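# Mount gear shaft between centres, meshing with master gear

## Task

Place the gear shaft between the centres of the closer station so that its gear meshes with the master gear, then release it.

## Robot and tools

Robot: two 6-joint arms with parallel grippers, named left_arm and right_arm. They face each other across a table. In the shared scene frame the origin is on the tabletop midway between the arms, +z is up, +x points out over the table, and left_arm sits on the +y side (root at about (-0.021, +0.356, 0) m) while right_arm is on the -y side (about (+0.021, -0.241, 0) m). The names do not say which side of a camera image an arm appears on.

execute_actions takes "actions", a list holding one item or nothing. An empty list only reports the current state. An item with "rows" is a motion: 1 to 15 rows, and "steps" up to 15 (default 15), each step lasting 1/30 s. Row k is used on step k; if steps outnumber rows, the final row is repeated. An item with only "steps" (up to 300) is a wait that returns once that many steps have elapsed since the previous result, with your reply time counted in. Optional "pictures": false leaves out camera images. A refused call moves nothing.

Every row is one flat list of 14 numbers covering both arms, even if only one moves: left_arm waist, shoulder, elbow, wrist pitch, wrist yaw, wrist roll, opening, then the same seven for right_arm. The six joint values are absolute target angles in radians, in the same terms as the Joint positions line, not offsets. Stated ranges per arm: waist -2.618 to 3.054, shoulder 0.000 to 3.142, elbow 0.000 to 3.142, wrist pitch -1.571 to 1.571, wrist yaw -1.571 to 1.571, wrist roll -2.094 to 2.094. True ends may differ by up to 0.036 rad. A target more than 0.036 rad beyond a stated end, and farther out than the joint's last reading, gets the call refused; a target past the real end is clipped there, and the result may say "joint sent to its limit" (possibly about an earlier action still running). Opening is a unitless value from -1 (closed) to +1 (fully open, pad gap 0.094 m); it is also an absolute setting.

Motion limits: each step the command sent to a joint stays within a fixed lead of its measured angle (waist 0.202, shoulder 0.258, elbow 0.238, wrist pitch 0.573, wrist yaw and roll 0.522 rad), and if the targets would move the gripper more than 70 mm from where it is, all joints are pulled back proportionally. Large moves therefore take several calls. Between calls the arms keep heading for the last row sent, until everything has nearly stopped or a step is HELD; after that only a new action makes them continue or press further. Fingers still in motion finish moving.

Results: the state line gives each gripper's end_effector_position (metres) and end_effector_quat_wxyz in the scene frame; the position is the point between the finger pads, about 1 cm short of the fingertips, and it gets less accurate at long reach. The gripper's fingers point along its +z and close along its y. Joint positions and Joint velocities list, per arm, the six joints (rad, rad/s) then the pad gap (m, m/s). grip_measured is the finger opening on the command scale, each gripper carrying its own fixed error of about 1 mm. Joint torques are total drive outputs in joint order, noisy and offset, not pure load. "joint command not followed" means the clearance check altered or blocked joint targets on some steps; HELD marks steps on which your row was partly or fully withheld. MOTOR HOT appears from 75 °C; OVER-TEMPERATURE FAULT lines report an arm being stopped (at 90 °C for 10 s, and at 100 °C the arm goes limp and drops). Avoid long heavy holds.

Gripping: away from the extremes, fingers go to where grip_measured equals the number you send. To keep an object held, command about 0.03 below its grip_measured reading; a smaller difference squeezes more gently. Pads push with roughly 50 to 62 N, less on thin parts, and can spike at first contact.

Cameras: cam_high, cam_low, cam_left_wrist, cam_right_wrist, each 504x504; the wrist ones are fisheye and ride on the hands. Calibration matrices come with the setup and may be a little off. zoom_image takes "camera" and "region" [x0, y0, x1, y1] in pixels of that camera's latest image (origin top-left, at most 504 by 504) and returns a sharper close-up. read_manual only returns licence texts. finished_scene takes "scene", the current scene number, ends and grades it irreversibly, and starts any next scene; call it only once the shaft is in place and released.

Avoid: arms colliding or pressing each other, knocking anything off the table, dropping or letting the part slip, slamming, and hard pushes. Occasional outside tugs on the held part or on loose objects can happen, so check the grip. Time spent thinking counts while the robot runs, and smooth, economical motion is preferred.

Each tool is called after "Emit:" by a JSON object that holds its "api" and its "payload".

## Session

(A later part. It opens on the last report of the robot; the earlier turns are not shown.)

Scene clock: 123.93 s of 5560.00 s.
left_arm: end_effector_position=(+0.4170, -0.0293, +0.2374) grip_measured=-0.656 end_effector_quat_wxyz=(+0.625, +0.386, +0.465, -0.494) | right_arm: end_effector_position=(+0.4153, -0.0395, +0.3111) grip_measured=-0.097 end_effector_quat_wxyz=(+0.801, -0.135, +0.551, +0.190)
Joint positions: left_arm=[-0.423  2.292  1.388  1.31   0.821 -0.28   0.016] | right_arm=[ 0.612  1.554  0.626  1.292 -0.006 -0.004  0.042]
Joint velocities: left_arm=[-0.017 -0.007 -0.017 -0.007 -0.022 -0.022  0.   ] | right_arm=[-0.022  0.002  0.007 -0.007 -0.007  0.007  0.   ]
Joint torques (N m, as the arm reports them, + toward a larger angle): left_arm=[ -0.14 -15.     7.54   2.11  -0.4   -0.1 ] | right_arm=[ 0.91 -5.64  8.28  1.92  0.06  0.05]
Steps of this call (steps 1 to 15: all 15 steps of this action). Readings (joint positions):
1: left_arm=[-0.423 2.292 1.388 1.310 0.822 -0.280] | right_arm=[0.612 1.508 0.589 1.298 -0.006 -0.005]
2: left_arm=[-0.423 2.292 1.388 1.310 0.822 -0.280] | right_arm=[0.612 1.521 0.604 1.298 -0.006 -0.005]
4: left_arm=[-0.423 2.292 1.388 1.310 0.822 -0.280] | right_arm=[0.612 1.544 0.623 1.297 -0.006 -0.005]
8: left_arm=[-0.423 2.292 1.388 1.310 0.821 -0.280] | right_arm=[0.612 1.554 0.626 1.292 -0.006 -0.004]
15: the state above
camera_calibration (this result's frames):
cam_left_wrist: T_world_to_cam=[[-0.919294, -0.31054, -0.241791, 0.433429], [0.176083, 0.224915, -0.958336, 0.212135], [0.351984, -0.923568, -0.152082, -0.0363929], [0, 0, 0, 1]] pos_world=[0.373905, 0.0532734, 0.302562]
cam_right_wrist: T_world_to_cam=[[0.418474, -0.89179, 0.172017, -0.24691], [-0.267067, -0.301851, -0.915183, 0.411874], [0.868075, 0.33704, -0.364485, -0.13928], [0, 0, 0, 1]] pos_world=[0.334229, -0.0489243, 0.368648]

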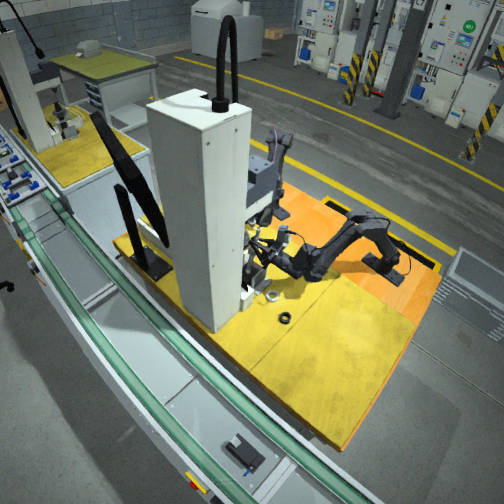

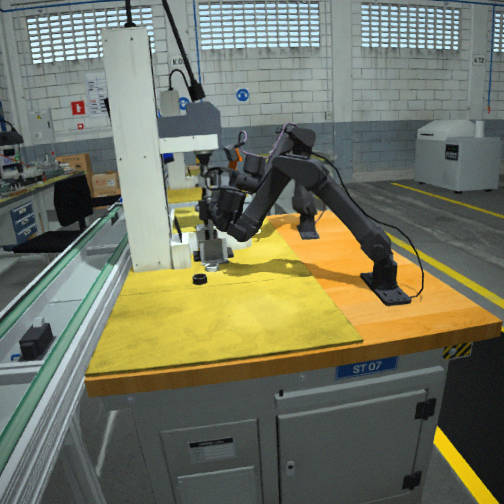

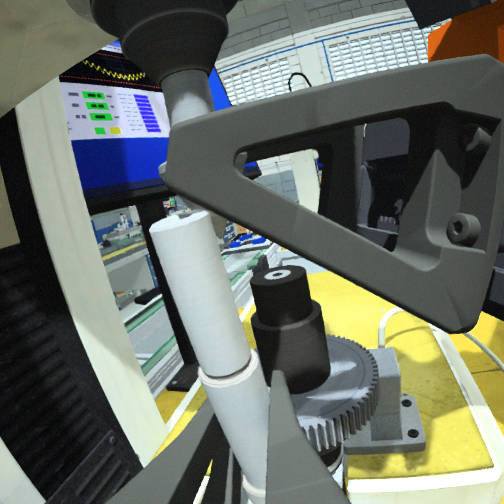

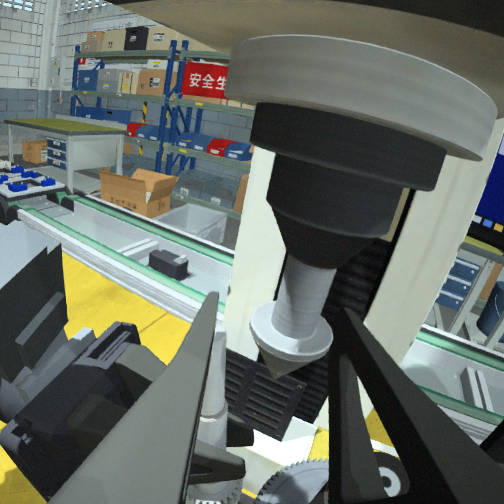

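Shift right a bit, raise slightly, close.

Emit:
{"api": "execute_actions", "payload": {"actions": [{"rows":[[-0.425,2.287,1.41,1.36,0.8,-0.29,-0.665,0.59,1.565,0.665,1.285,0,0,-0.3]],"steps":12}], "pictures": false}}

Emit:
{"api": "execute_actions", "payload": {"actions": [{"rows":[[-0.425,2.287,1.41,1.36,0.8,-0.29,-0.665,0.6,1.565,0.665,1.285,0,0,-0.4],[-0.425,2.287,1.41,1.36,0.8,-0.29,-0.665,0.6,1.565,0.665,1.285,0,0,-0.45],[-0.425,2.287,1.41,1.36,0.8,-0.29,-0.665,0.6,1.565,0.665,1.285,0,0,-0.5],[-0.425,2.287,1.41,1.36,0.8,-0.29,-0.665,0.6,1.565,0.665,1.285,0,0,-0.55]],"steps":12}], "pictures": false}}

Emit:
{"api": "execute_actions", "payload": {"actions": [{"rows":[[-0.425,2.287,1.41,1.36,0.8,-0.29,-0.665,0.6,1.556,0.79,1.38,0,0,-0.56]],"steps":15}], "pictures": false}}

Emit:
{"api": "execute_actions", "payload": {"actions": [{"rows":[[-0.452,2.325,1.485,1.31,0.8,-0.29,-0.665,0.6,1.556,0.79,1.38,0,0,-0.56]],"steps":15}]}}

Emit:
{"api": "zoom_image", "payload": {"camera": "cam_high", "region": [230,210,300,280]}}

Scene clock: 136.60 s of 5560.00 s.
left_arm: end_effector_position=(+0.4170, -0.0293, +0.2374) grip_measured=-0.656 end_effector_quat_wxyz=(+0.625, +0.386, +0.465, -0.494) | right_arm: end_effector_position=(+0.4186, -0.0435, +0.3166) grip_measured=-0.297 end_effector_quat_wxyz=(+0.806, -0.130, +0.547, +0.186)
Joint positions: left_arm=[-0.423  2.292  1.388  1.31   0.821 -0.28   0.016] | right_arm=[ 0.6    1.554  0.64   1.291 -0.006 -0.004  0.033]
Joint velocities: left_arm=[ 0.007  0.002  0.002  0.066 -0.066 -0.051  0.001] | right_arm=[ 0.012 -0.007 -0.002 -0.066 -0.022  0.022 -0.001]
Joint torques (N m, as the arm reports them, + toward a larger angle): left_arm=[ -0.17 -15.03   7.53   2.11  -0.4   -0.1 ] | right_arm=[-0.63 -5.76  8.39  1.94  0.04  0.03]
Steps of this call (steps 1 to 15: the robot went on to your last target; steps 16 to 90: nothing new was sent; then 9.27 s passed at rest; steps 91 to 102: all 12 steps of this action). Readings (joint positions):
91: left_arm=[-0.423 2.292 1.388 1.310 0.821 -0.280] | right_arm=[0.610 1.554 0.628 1.292 -0.006 -0.004]
92: left_arm=[-0.423 2.292 1.388 1.310 0.821 -0.280] | right_arm=[0.608 1.554 0.631 1.291 -0.006 -0.004]
94: left_arm=[-0.423 2.292 1.388 1.310 0.821 -0.280] | right_arm=[0.602 1.554 0.637 1.291 -0.006 -0.004]
98: left_arm=[-0.423 2.292 1.388 1.310 0.821 -0.280] | right_arm=[0.600 1.554 0.640 1.291 -0.006 -0.004]
102: the state above

Scene clock: 137.00 s of 5560.00 s.
left_arm: end_effector_position=(+0.4170, -0.0293, +0.2374) grip_measured=-0.656 end_effector_quat_wxyz=(+0.625, +0.386, +0.465, -0.494) | right_arm: end_effector_position=(+0.4180, -0.0424, +0.3166) grip_measured=-0.473 end_effector_quat_wxyz=(+0.805, -0.133, +0.546, +0.188)
Joint positions: left_arm=[-0.423  2.292  1.388  1.31   0.821 -0.28   0.016] | right_arm=[ 0.6    1.554  0.64   1.291 -0.012 -0.004  0.025]
Joint velocities: left_arm=[-0.002 -0.012  0.007 -0.022  0.007 -0.007  0.   ] | right_arm=[-0.022  0.002 -0.007 -0.095 -0.007 -0.007  0.   ]
Joint torques (N m, as the arm reports them, + toward a larger angle): left_arm=[ -0.15 -15.04   7.53   2.1   -0.41  -0.1 ] | right_arm=[ 0.04 -5.66  8.43  1.94  0.09  0.09]
Steps of this call (steps 1 to 12: all 12 steps of this action). Readings (joint positions):
1: left_arm=[-0.423 2.292 1.388 1.310 0.821 -0.280] | right_arm=[0.600 1.554 0.640 1.291 -0.006 -0.004]
2: left_arm=[-0.423 2.292 1.388 1.310 0.821 -0.280] | right_arm=[0.600 1.554 0.640 1.291 -0.011 -0.004]
4: left_arm=[-0.423 2.292 1.388 1.310 0.821 -0.280] | right_arm=[0.600 1.554 0.640 1.291 -0.012 -0.004]
8: left_arm=[-0.423 2.292 1.388 1.310 0.821 -0.280] | right_arm=[0.600 1.554 0.640 1.291 -0.012 -0.004]
12: the state above

Scene clock: 137.50 s of 5560.00 s.
left_arm: end_effector_position=(+0.4170, -0.0293, +0.2374) grip_measured=-0.656 end_effector_quat_wxyz=(+0.625, +0.386, +0.465, -0.494) | right_arm: end_effector_position=(+0.4180, -0.0423, +0.3419) grip_measured=-0.473 end_effector_quat_wxyz=(+0.824, -0.126, +0.517, +0.194)
Joint positions: left_arm=[-0.423  2.292  1.388  1.31   0.821 -0.28   0.016] | right_arm=[ 0.6    1.555  0.686  1.317 -0.012 -0.001  0.025]
Joint velocities: left_arm=[ 0.002  0.012 -0.007 -0.037 -0.037  0.022  0.   ] | right_arm=[-0.007  0.017  0.002  0.037 -0.066 -0.007  0.001]
Joint torques (N m, as the arm reports them, + toward a larger angle): left_arm=[ -0.19 -15.03   7.53   2.12  -0.41  -0.11] | right_arm=[-0.01 -6.62 14.51  2.63  0.11  0.04]
Steps of this call (steps 1 to 15: all 15 steps of this action). Readings (joint positions):
1: left_arm=[-0.423 2.292 1.388 1.310 0.821 -0.280] | right_arm=[0.600 1.555 0.652 1.291 -0.012 -0.004]
2: left_arm=[-0.423 2.292 1.388 1.310 0.821 -0.280] | right_arm=[0.600 1.555 0.660 1.296 -0.012 -0.004]
4: left_arm=[-0.423 2.292 1.388 1.310 0.821 -0.280] | right_arm=[0.600 1.555 0.679 1.313 -0.012 -0.004]
8: left_arm=[-0.423 2.292 1.388 1.310 0.821 -0.280] | right_arm=[0.600 1.555 0.686 1.317 -0.012 -0.002]
15: the state above

Scene clock: 138.00 s of 5560.00 s.
left_arm: end_effector_position=(+0.4198, -0.0412, +0.2379) grip_measured=-0.656 end_effector_quat_wxyz=(+0.622, +0.388, +0.462, -0.500) | right_arm: end_effector_position=(+0.4180, -0.0423, +0.3419) grip_measured=-0.473 end_effector_quat_wxyz=(+0.824, -0.126, +0.517, +0.194)
Joint positions: left_arm=[-0.439  2.324  1.447  1.287  0.818 -0.286  0.016] | right_arm=[ 0.6    1.555  0.686  1.317 -0.012 -0.001  0.025]
Joint velocities: left_arm=[-0.017 -0.037 -0.007  0.051 -0.037 -0.051 -0.001] | right_arm=[-0.017 -0.012 -0.007 -0.095 -0.022  0.081 -0.   ]
Joint torques (N m, as the arm reports them, + toward a larger angle): left_arm=[ -1.03 -14.88   8.91   1.83  -0.37  -0.06] | right_arm=[-0.08 -6.72 14.24  2.61  0.11  0.  ]
Steps of this call (steps 1 to 15: all 15 steps of this action). Readings (joint positions):
1: left_arm=[-0.424 2.298 1.398 1.307 0.824 -0.281] | right_arm=[0.600 1.555 0.686 1.317 -0.012 -0.001]
2: left_arm=[-0.427 2.309 1.418 1.301 0.824 -0.284] | right_arm=[0.600 1.555 0.686 1.317 -0.012 -0.001]
4: left_arm=[-0.434 2.321 1.442 1.291 0.824 -0.289] | right_arm=[0.600 1.555 0.686 1.317 -0.012 -0.001]
8: left_arm=[-0.439 2.324 1.447 1.288 0.819 -0.286] | right_arm=[0.600 1.555 0.686 1.317 -0.012 -0.001]
15: the state above
camera_calibration (this result's frames):
cam_left_wrist: T_world_to_cam=[[-0.924573, -0.297501, -0.238028, 0.434336], [0.176899, 0.218122, -0.959755, 0.214583], [0.337447, -0.929471, -0.149042, -0.0431832], [0, 0, 0, 1]] pos_world=[0.378188, 0.0422727, 0.302895]
cam_right_wrist: T_world_to_cam=[[0.402238, -0.899768, 0.169182, -0.248459], [-0.198735, -0.266195, -0.94321, 0.422431], [0.893705, 0.345772, -0.285889, -0.1666], [0, 0, 0, 1]] pos_world=[0.332783, -0.0535009, 0.392847]

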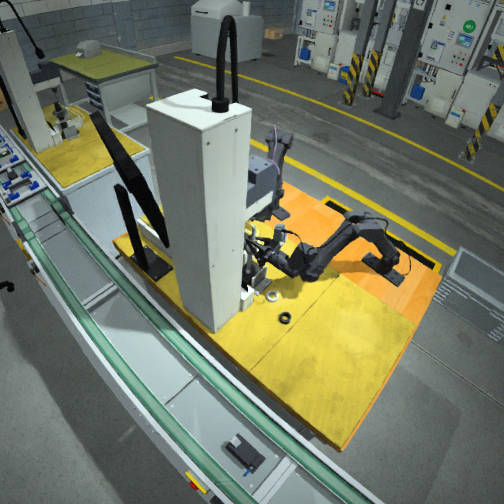

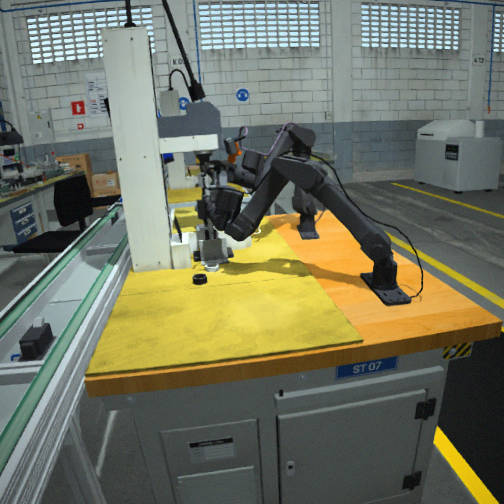

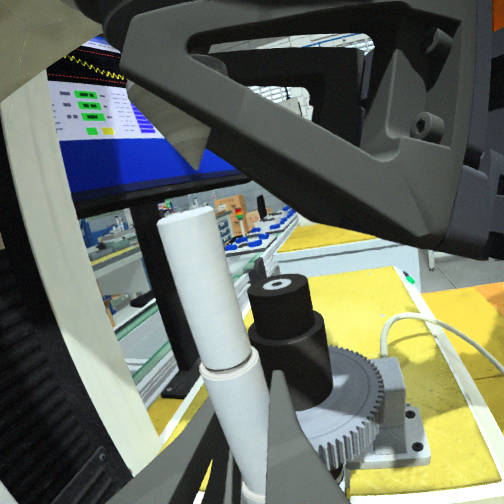

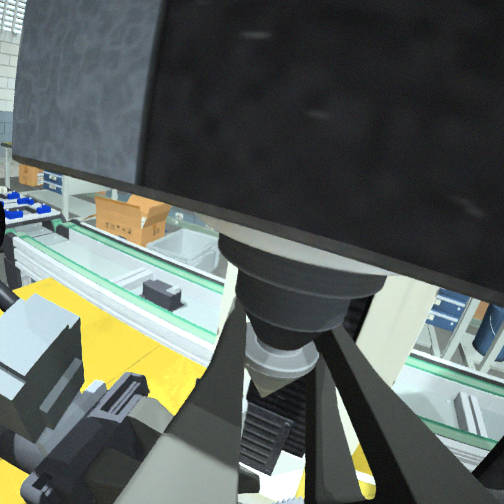

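Region (230, 210, 300, 280) of cam_high's 504x504 image, scaled by 7.200, with more detail than that image has.

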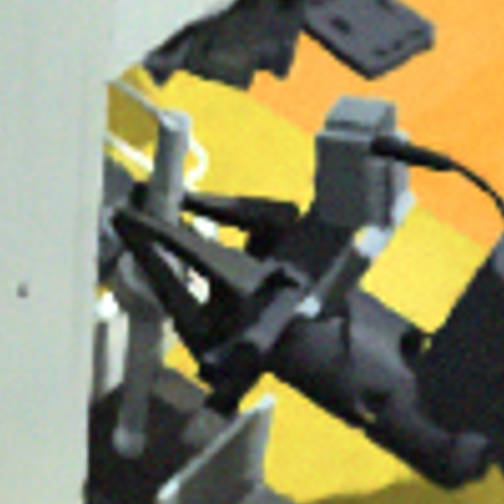

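Emit:
{"api": "execute_actions", "payload": {"actions": [{"rows":[[-0.475,2.345,1.52,1.295,0.83,-0.25,-0.665,0.6,1.556,0.775,1.38,0,0,-0.56]],"steps":15}]}}

Emit:
{"api": "zoom_image", "payload": {"camera": "cam_high", "region": [230,210,300,280]}}

Scene clock: 143.03 s of 5560.00 s.
left_arm: end_effector_position=(+0.4182, -0.0489, +0.2382) grip_measured=-0.656 end_effector_quat_wxyz=(+0.621, +0.399, +0.453, -0.500) | right_arm: end_effector_position=(+0.4180, -0.0423, +0.3419) grip_measured=-0.473 end_effector_quat_wxyz=(+0.824, -0.126, +0.517, +0.194)
Joint positions: left_arm=[-0.449  2.342  1.48   1.278  0.832 -0.272  0.016] | right_arm=[ 0.6    1.555  0.686  1.317 -0.012 -0.001  0.025]
Joint velocities: left_arm=[ 0.007  0.002 -0.007 -0.022 -0.007 -0.007  0.   ] | right_arm=[ 0.002 -0.007  0.002 -0.066 -0.051  0.051 -0.   ]
Joint torques (N m, as the arm reports them, + toward a larger angle): left_arm=[ -2.14 -14.86   9.09   1.77  -0.21   0.18] | right_arm=[ 0.05 -6.52 13.26  2.6   0.05  0.05]
Steps of this call (steps 1 to 15: the robot went on to your last target; steps 16 to 90: nothing new was sent; then 1.53 s passed at rest; steps 91 to 105: all 15 steps of this action). Readings (joint positions):
91: left_arm=[-0.440 2.327 1.453 1.286 0.822 -0.282] | right_arm=[0.600 1.555 0.686 1.317 -0.012 -0.001]
92: left_arm=[-0.440 2.333 1.463 1.284 0.825 -0.282] | right_arm=[0.600 1.555 0.686 1.317 -0.012 -0.001]
94: left_arm=[-0.444 2.339 1.475 1.280 0.830 -0.281] | right_arm=[0.600 1.555 0.686 1.317 -0.012 -0.001]
98: left_arm=[-0.449 2.342 1.480 1.278 0.832 -0.272] | right_arm=[0.600 1.555 0.686 1.317 -0.012 -0.001]
105: the state above
camera_calibration (this result's frames):
cam_left_wrist: T_world_to_cam=[[-0.924635, -0.279207, -0.259026, 0.436529], [0.20145, 0.218642, -0.954785, 0.205371], [0.323216, -0.935008, -0.145918, -0.0447237], [0, 0, 0, 1]] pos_world=[0.376714, 0.0351621, 0.302631]
cam_right_wrist: T_world_to_cam=[[0.402238, -0.899768, 0.169182, -0.248459], [-0.198735, -0.266195, -0.94321, 0.422431], [0.893705, 0.345772, -0.285889, -0.1666], [0, 0, 0, 1]] pos_world=[0.332783, -0.0535009, 0.392847]

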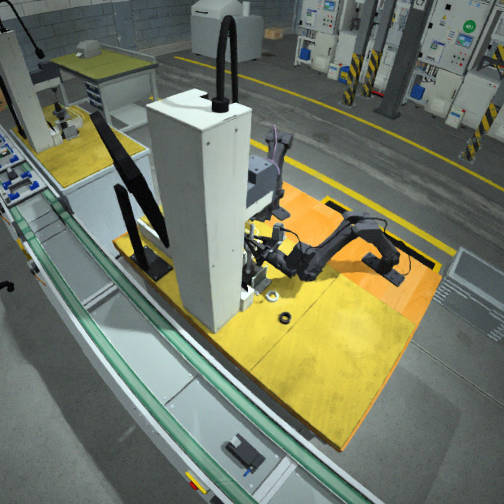

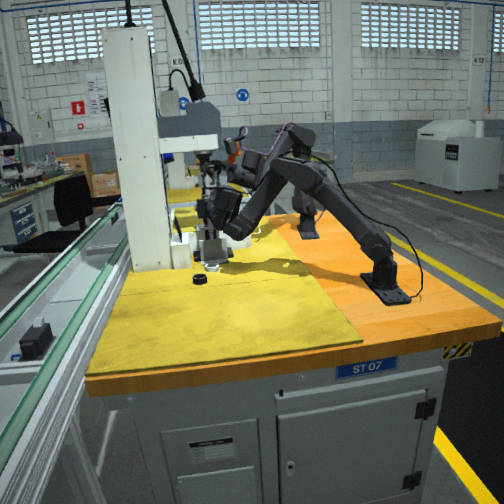

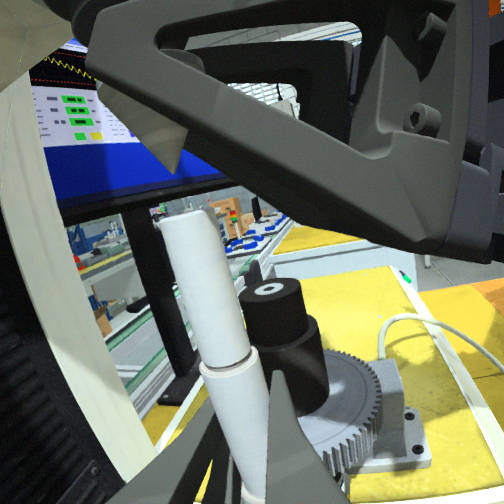

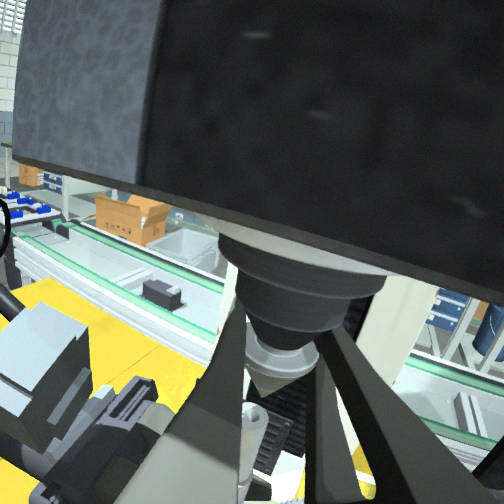

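Region (230, 210, 300, 280) of cam_high's 504x504 image, scaled by 7.200, with more detail than that image has.

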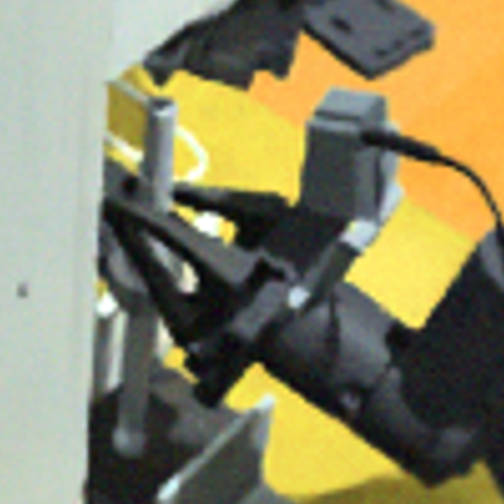

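Aligned. Lower the cone under control.

Emit:
{"api": "execute_actions", "payload": {"actions": [{"rows":[[-0.475,2.345,1.52,1.295,0.83,-0.25,-0.665,0.6,1.556,0.73,1.35,0,0,-0.56],[-0.475,2.345,1.52,1.295,0.83,-0.25,-0.665,0.6,1.556,0.7,1.33,0,0,-0.56],[-0.475,2.345,1.52,1.295,0.83,-0.25,-0.665,0.6,1.556,0.68,1.32,0,0,-0.56],[-0.475,2.345,1.52,1.295,0.83,-0.25,-0.665,0.6,1.556,0.665,1.305,0,0,-0.56]],"steps":15}], "pictures": false}}

Emit:
{"api": "execute_actions", "payload": {"actions": [{"rows":[[-0.455,2.34,1.51,1.295,0.83,-0.27,-0.665,0.6,1.556,0.665,1.305,0,0,-0.49],[-0.455,2.34,1.51,1.295,0.83,-0.27,-0.665,0.6,1.556,0.665,1.305,0,0,-0.47],[-0.455,2.34,1.51,1.295,0.83,-0.27,-0.665,0.6,1.556,0.665,1.305,0,0,-0.45],[-0.455,2.34,1.51,1.295,0.83,-0.27,-0.665,0.6,1.556,0.665,1.305,0,0,-0.3]],"steps":12}], "pictures": false}}

Emit:
{"api": "execute_actions", "payload": {"actions": [{"rows":[[-0.455,2.34,1.51,1.295,0.83,-0.27,-0.665,0.6,1.38,0.5,1.31,0,0,-0.3]],"steps":15}]}}

Scene clock: 156.83 s of 5560.00 s.
left_arm: end_effector_position=(+0.4193, -0.0502, +0.2384) grip_measured=-0.656 end_effector_quat_wxyz=(+0.621, +0.396, +0.455, -0.500) | right_arm: end_effector_position=(+0.4184, -0.0422, +0.3243) grip_measured=-0.473 end_effector_quat_wxyz=(+0.811, -0.130, +0.538, +0.191)
Joint positions: left_arm=[-0.452  2.342  1.484  1.268  0.824 -0.271  0.016] | right_arm=[ 0.6    1.555  0.655  1.298 -0.012 -0.001  0.025]
Joint velocities: left_arm=[-0.002 -0.002  0.017 -0.037  0.022  0.051 -0.001] | right_arm=[-0.012  0.007  0.007  0.022 -0.022  0.007 -0.001]
Joint torques (N m, as the arm reports them, + toward a larger angle): left_arm=[ -1.89 -14.88   8.81   1.88  -0.13   0.16] | right_arm=[-0.02 -6.52  7.08  2.06  0.1   0.01]
Steps of this call (steps 1 to 15: the robot went on to your last target; steps 16 to 90: nothing new was sent; then 10.30 s passed at rest; steps 91 to 105: all 15 steps of this action). Readings (joint positions):
91: left_arm=[-0.449 2.342 1.480 1.278 0.832 -0.272] | right_arm=[0.600 1.555 0.683 1.317 -0.012 -0.001]
92: left_arm=[-0.449 2.342 1.480 1.278 0.832 -0.272] | right_arm=[0.600 1.555 0.678 1.315 -0.012 -0.001]
94: left_arm=[-0.449 2.342 1.480 1.277 0.830 -0.272] | right_arm=[0.600 1.555 0.660 1.303 -0.012 -0.001]
98: left_arm=[-0.452 2.342 1.484 1.268 0.824 -0.271] | right_arm=[0.600 1.555 0.655 1.298 -0.012 -0.001]
105: the state above

Scene clock: 157.23 s of 5560.00 s.
left_arm: end_effector_position=(+0.4195, -0.0499, +0.2383) grip_measured=-0.656 end_effector_quat_wxyz=(+0.621, +0.396, +0.456, -0.500) | right_arm: end_effector_position=(+0.4187, -0.0428, +0.3243) grip_measured=-0.303 end_effector_quat_wxyz=(+0.811, -0.129, +0.538, +0.190)
Joint positions: left_arm=[-0.451  2.342  1.484  1.268  0.824 -0.272  0.016] | right_arm=[ 0.6    1.555  0.655  1.298 -0.008 -0.001  0.033]
Joint velocities: left_arm=[-0.007  0.007 -0.007  0.037 -0.007  0.051 -0.   ] | right_arm=[-0.007 -0.002  0.007  0.037  0.037 -0.051 -0.001]
Joint torques (N m, as the arm reports them, + toward a larger angle): left_arm=[ -0.32 -15.37   8.     1.9   -0.12   0.  ] | right_arm=[-0.04 -6.75  7.34  2.01  0.06  0.  ]
Steps of this call (steps 1 to 12: all 12 steps of this action). Readings (joint positions):
1: left_arm=[-0.451 2.342 1.484 1.268 0.824 -0.271] | right_arm=[0.600 1.555 0.655 1.298 -0.012 -0.001]
2: left_arm=[-0.451 2.342 1.484 1.268 0.824 -0.272] | right_arm=[0.600 1.555 0.655 1.298 -0.012 -0.001]
4: left_arm=[-0.451 2.342 1.484 1.268 0.824 -0.272] | right_arm=[0.600 1.555 0.655 1.298 -0.012 -0.001]
8: left_arm=[-0.451 2.342 1.484 1.268 0.824 -0.272] | right_arm=[0.600 1.555 0.655 1.298 -0.009 -0.001]
12: the state above

Scene clock: 157.73 s of 5560.00 s.
left_arm: end_effector_position=(+0.4195, -0.0499, +0.2383) grip_measured=-0.656 end_effector_quat_wxyz=(+0.621, +0.396, +0.456, -0.500) | right_arm: end_effector_position=(+0.3812, -0.0613, +0.3243) grip_measured=-0.303 end_effector_quat_wxyz=(+0.815, -0.127, +0.533, +0.190)
Joint positions: left_arm=[-0.451  2.342  1.484  1.268  0.824 -0.272  0.016] | right_arm=[ 0.6    1.399  0.502  1.308 -0.008 -0.001  0.033]
Joint velocities: left_arm=[-0.007 -0.017 -0.012  0.066 -0.007  0.066  0.001] | right_arm=[-0.012 -0.007  0.002 -0.007  0.037 -0.051  0.   ]
Joint torques (N m, as the arm reports them, + toward a larger angle): left_arm=[ -0.24 -15.36   7.99   1.88  -0.12   0.01] | right_arm=[-0.04 -6.79  6.61  1.96  0.04  0.04]
Steps of this call (steps 1 to 15: all 15 steps of this action). Readings (joint positions):
1: left_arm=[-0.451 2.342 1.484 1.268 0.824 -0.272] | right_arm=[0.600 1.535 0.634 1.292 -0.008 -0.001]
2: left_arm=[-0.451 2.342 1.484 1.268 0.824 -0.272] | right_arm=[0.600 1.493 0.587 1.288 -0.008 -0.001]
4: left_arm=[-0.451 2.342 1.484 1.268 0.824 -0.272] | right_arm=[0.600 1.422 0.516 1.294 -0.008 -0.001]
8: left_arm=[-0.451 2.342 1.484 1.268 0.824 -0.272] | right_arm=[0.600 1.399 0.502 1.308 -0.008 -0.001]
15: the state above
camera_calibration (this result's frames):
cam_left_wrist: T_world_to_cam=[[-0.924949, -0.2838, -0.252837, 0.435969], [0.193822, 0.220037, -0.956042, 0.209], [0.326958, -0.933296, -0.148517, -0.0469657], [0, 0, 0, 1]] pos_world=[0.378096, 0.0339071, 0.303066]
cam_right_wrist: T_world_to_cam=[[0.40419, -0.899014, 0.168536, -0.248206], [-0.231495, -0.278803, -0.932029, 0.401559], [0.884896, 0.337702, -0.320806, -0.118023], [0, 0, 0, 1]] pos_world=[0.297719, -0.0713282, 0.378234]

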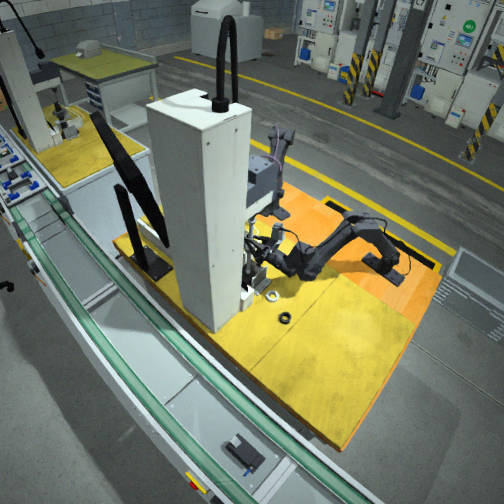

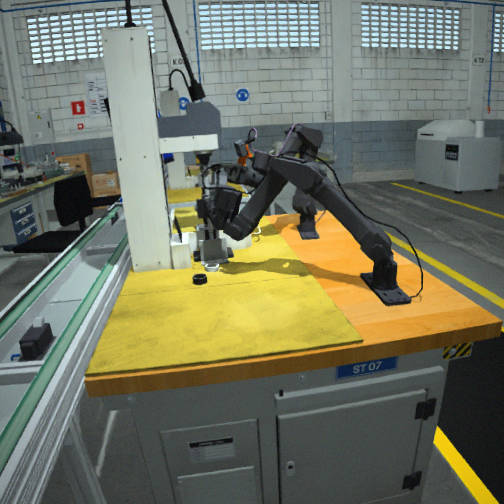

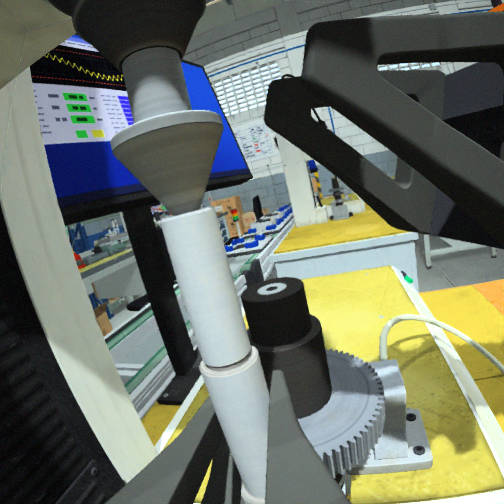

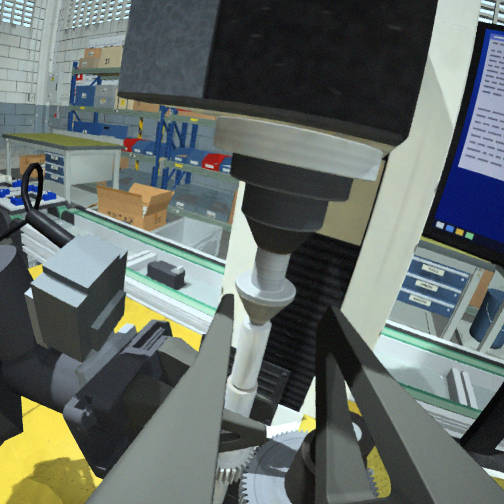

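Emit:
{"api": "execute_actions", "payload": {"actions": [{"rows":[[-0.455,2.33,1.51,1.295,0.83,-0.27,0,0.6,0.8,0.2,0.9,0,0,1]],"steps":12}], "pictures": false}}

Emit:
{"api": "execute_actions", "payload": {"actions": [{"rows":[[-0.385,2.21,1.33,1.345,0.83,-0.27,0,0.6,0.8,0.2,0.9,0,0,1]],"steps":15}]}}

Scene clock: 162.40 s of 5560.00 s.
left_arm: end_effector_position=(+0.4175, -0.0493, +0.2418) grip_measured=-0.002 end_effector_quat_wxyz=(+0.626, +0.398, +0.447, -0.500) | right_arm: end_effector_position=(+0.2960, -0.1032, +0.2959) grip_measured=+1.000 end_effector_quat_wxyz=(+0.792, -0.134, +0.566, +0.185)
Joint positions: left_arm=[-0.451  2.342  1.484  1.289  0.827 -0.272  0.047] | right_arm=[ 0.6    0.814  0.187  0.956 -0.007 -0.001  0.094]
Joint velocities: left_arm=[-0.007 -0.007  0.007  0.007 -0.037 -0.037 -0.001] | right_arm=[ 0.002 -0.007  0.002 -0.271 -0.066 -0.022  0.   ]
Joint torques (N m, as the arm reports them, + toward a larger angle): left_arm=[ -0.29 -16.23   8.     1.65  -0.17   0.02] | right_arm=[-0.08 -1.83  8.31  1.85  0.04  0.04]
Steps of this call (steps 1 to 15: the robot went on to your last target; steps 16 to 90: nothing new was sent; then 1.27 s passed at rest; steps 91 to 102: all 12 steps of this action). Readings (joint positions):
91: left_arm=[-0.451 2.342 1.484 1.269 0.824 -0.272] | right_arm=[0.600 1.370 0.481 1.266 -0.007 -0.001]
92: left_arm=[-0.451 2.342 1.484 1.272 0.825 -0.272] | right_arm=[0.600 1.308 0.427 1.207 -0.007 -0.001]
94: left_arm=[-0.451 2.342 1.484 1.281 0.826 -0.272] | right_arm=[0.600 1.153 0.295 1.104 -0.007 -0.001]
98: left_arm=[-0.451 2.342 1.484 1.287 0.827 -0.272] | right_arm=[0.600 0.858 0.181 0.960 -0.007 -0.001]
102: the state above

Scene clock: 162.90 s of 5560.00 s.
left_arm: end_effector_position=(+0.4186, -0.0040, +0.2608) grip_measured=-0.002 end_effector_quat_wxyz=(+0.650, +0.386, +0.449, -0.475) | right_arm: end_effector_position=(+0.2989, -0.1017, +0.2858) grip_measured=+1.000 end_effector_quat_wxyz=(+0.780, -0.138, +0.583, +0.182)
Joint positions: left_arm=[-0.379  2.227  1.343  1.343  0.833 -0.272  0.047] | right_arm=[ 0.6    0.814  0.187  0.913 -0.007 -0.001  0.094]
Joint velocities: left_arm=[ 0.007  0.012 -0.012  0.007 -0.051 -0.051  0.   ] | right_arm=[-0.007 -0.002 -0.017  0.007  0.037 -0.022  0.   ]
Joint torques (N m, as the arm reports them, + toward a larger angle): left_arm=[ -0.52 -15.69   4.63   1.6   -0.25   0.01] | right_arm=[ 0.02 -1.84  8.4   1.94  0.07  0.03]
Steps of this call (steps 1 to 15: all 15 steps of this action). Readings (joint positions):
1: left_arm=[-0.446 2.325 1.457 1.290 0.823 -0.272] | right_arm=[0.600 0.814 0.187 0.946 -0.007 -0.001]
2: left_arm=[-0.438 2.295 1.405 1.295 0.828 -0.272] | right_arm=[0.600 0.814 0.187 0.938 -0.007 -0.001]
4: left_arm=[-0.412 2.255 1.349 1.311 0.835 -0.272] | right_arm=[0.600 0.814 0.187 0.927 -0.007 -0.001]
8: left_arm=[-0.377 2.229 1.343 1.335 0.833 -0.272] | right_arm=[0.600 0.814 0.187 0.917 -0.007 -0.001]
15: the state above
camera_calibration (this result's frames):
cam_left_wrist: T_world_to_cam=[[-0.892487, -0.347487, -0.287612, 0.449015], [0.222972, 0.214415, -0.950952, 0.207058], [0.392111, -0.912841, -0.113883, -0.0367775], [0, 0, 0, 1]] pos_world=[0.368993, 0.0780584, 0.321856]
cam_right_wrist: T_world_to_cam=[[0.422612, -0.890019, 0.171069, -0.250158], [-0.333647, -0.32828, -0.883692, 0.34703], [0.842661, 0.316383, -0.435688, -0.000583934], [0, 0, 0, 1]] pos_world=[0.221997, -0.108537, 0.349208]

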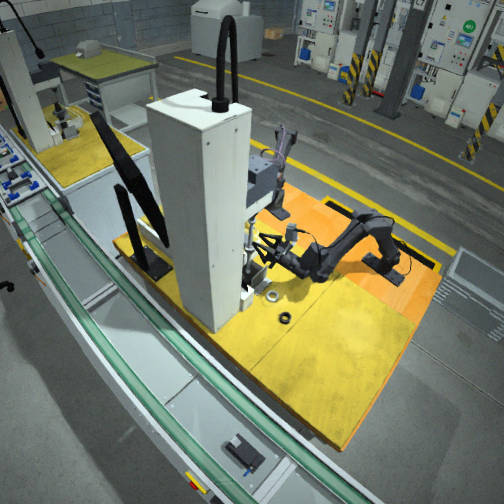

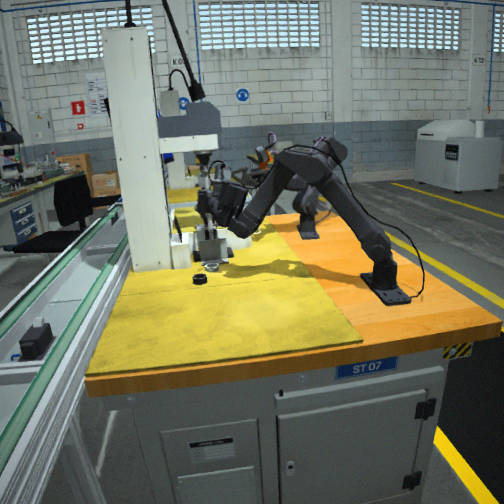

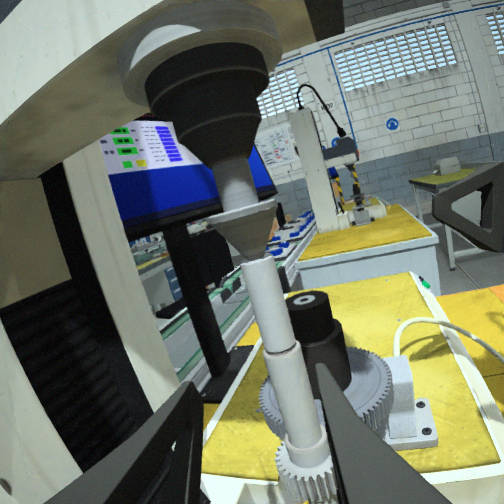

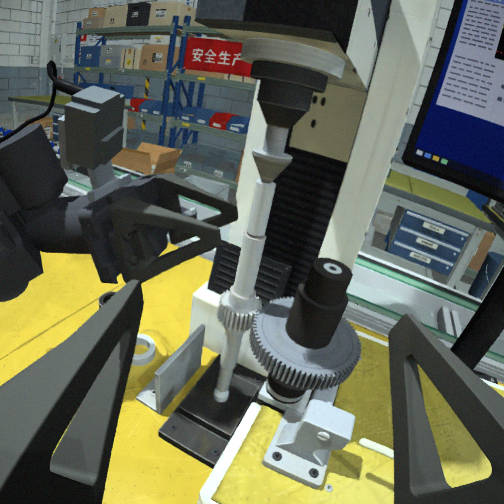

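Emit:
{"api": "finished_scene", "payload": {"scene": 2}}

The scene is finished: the task was done.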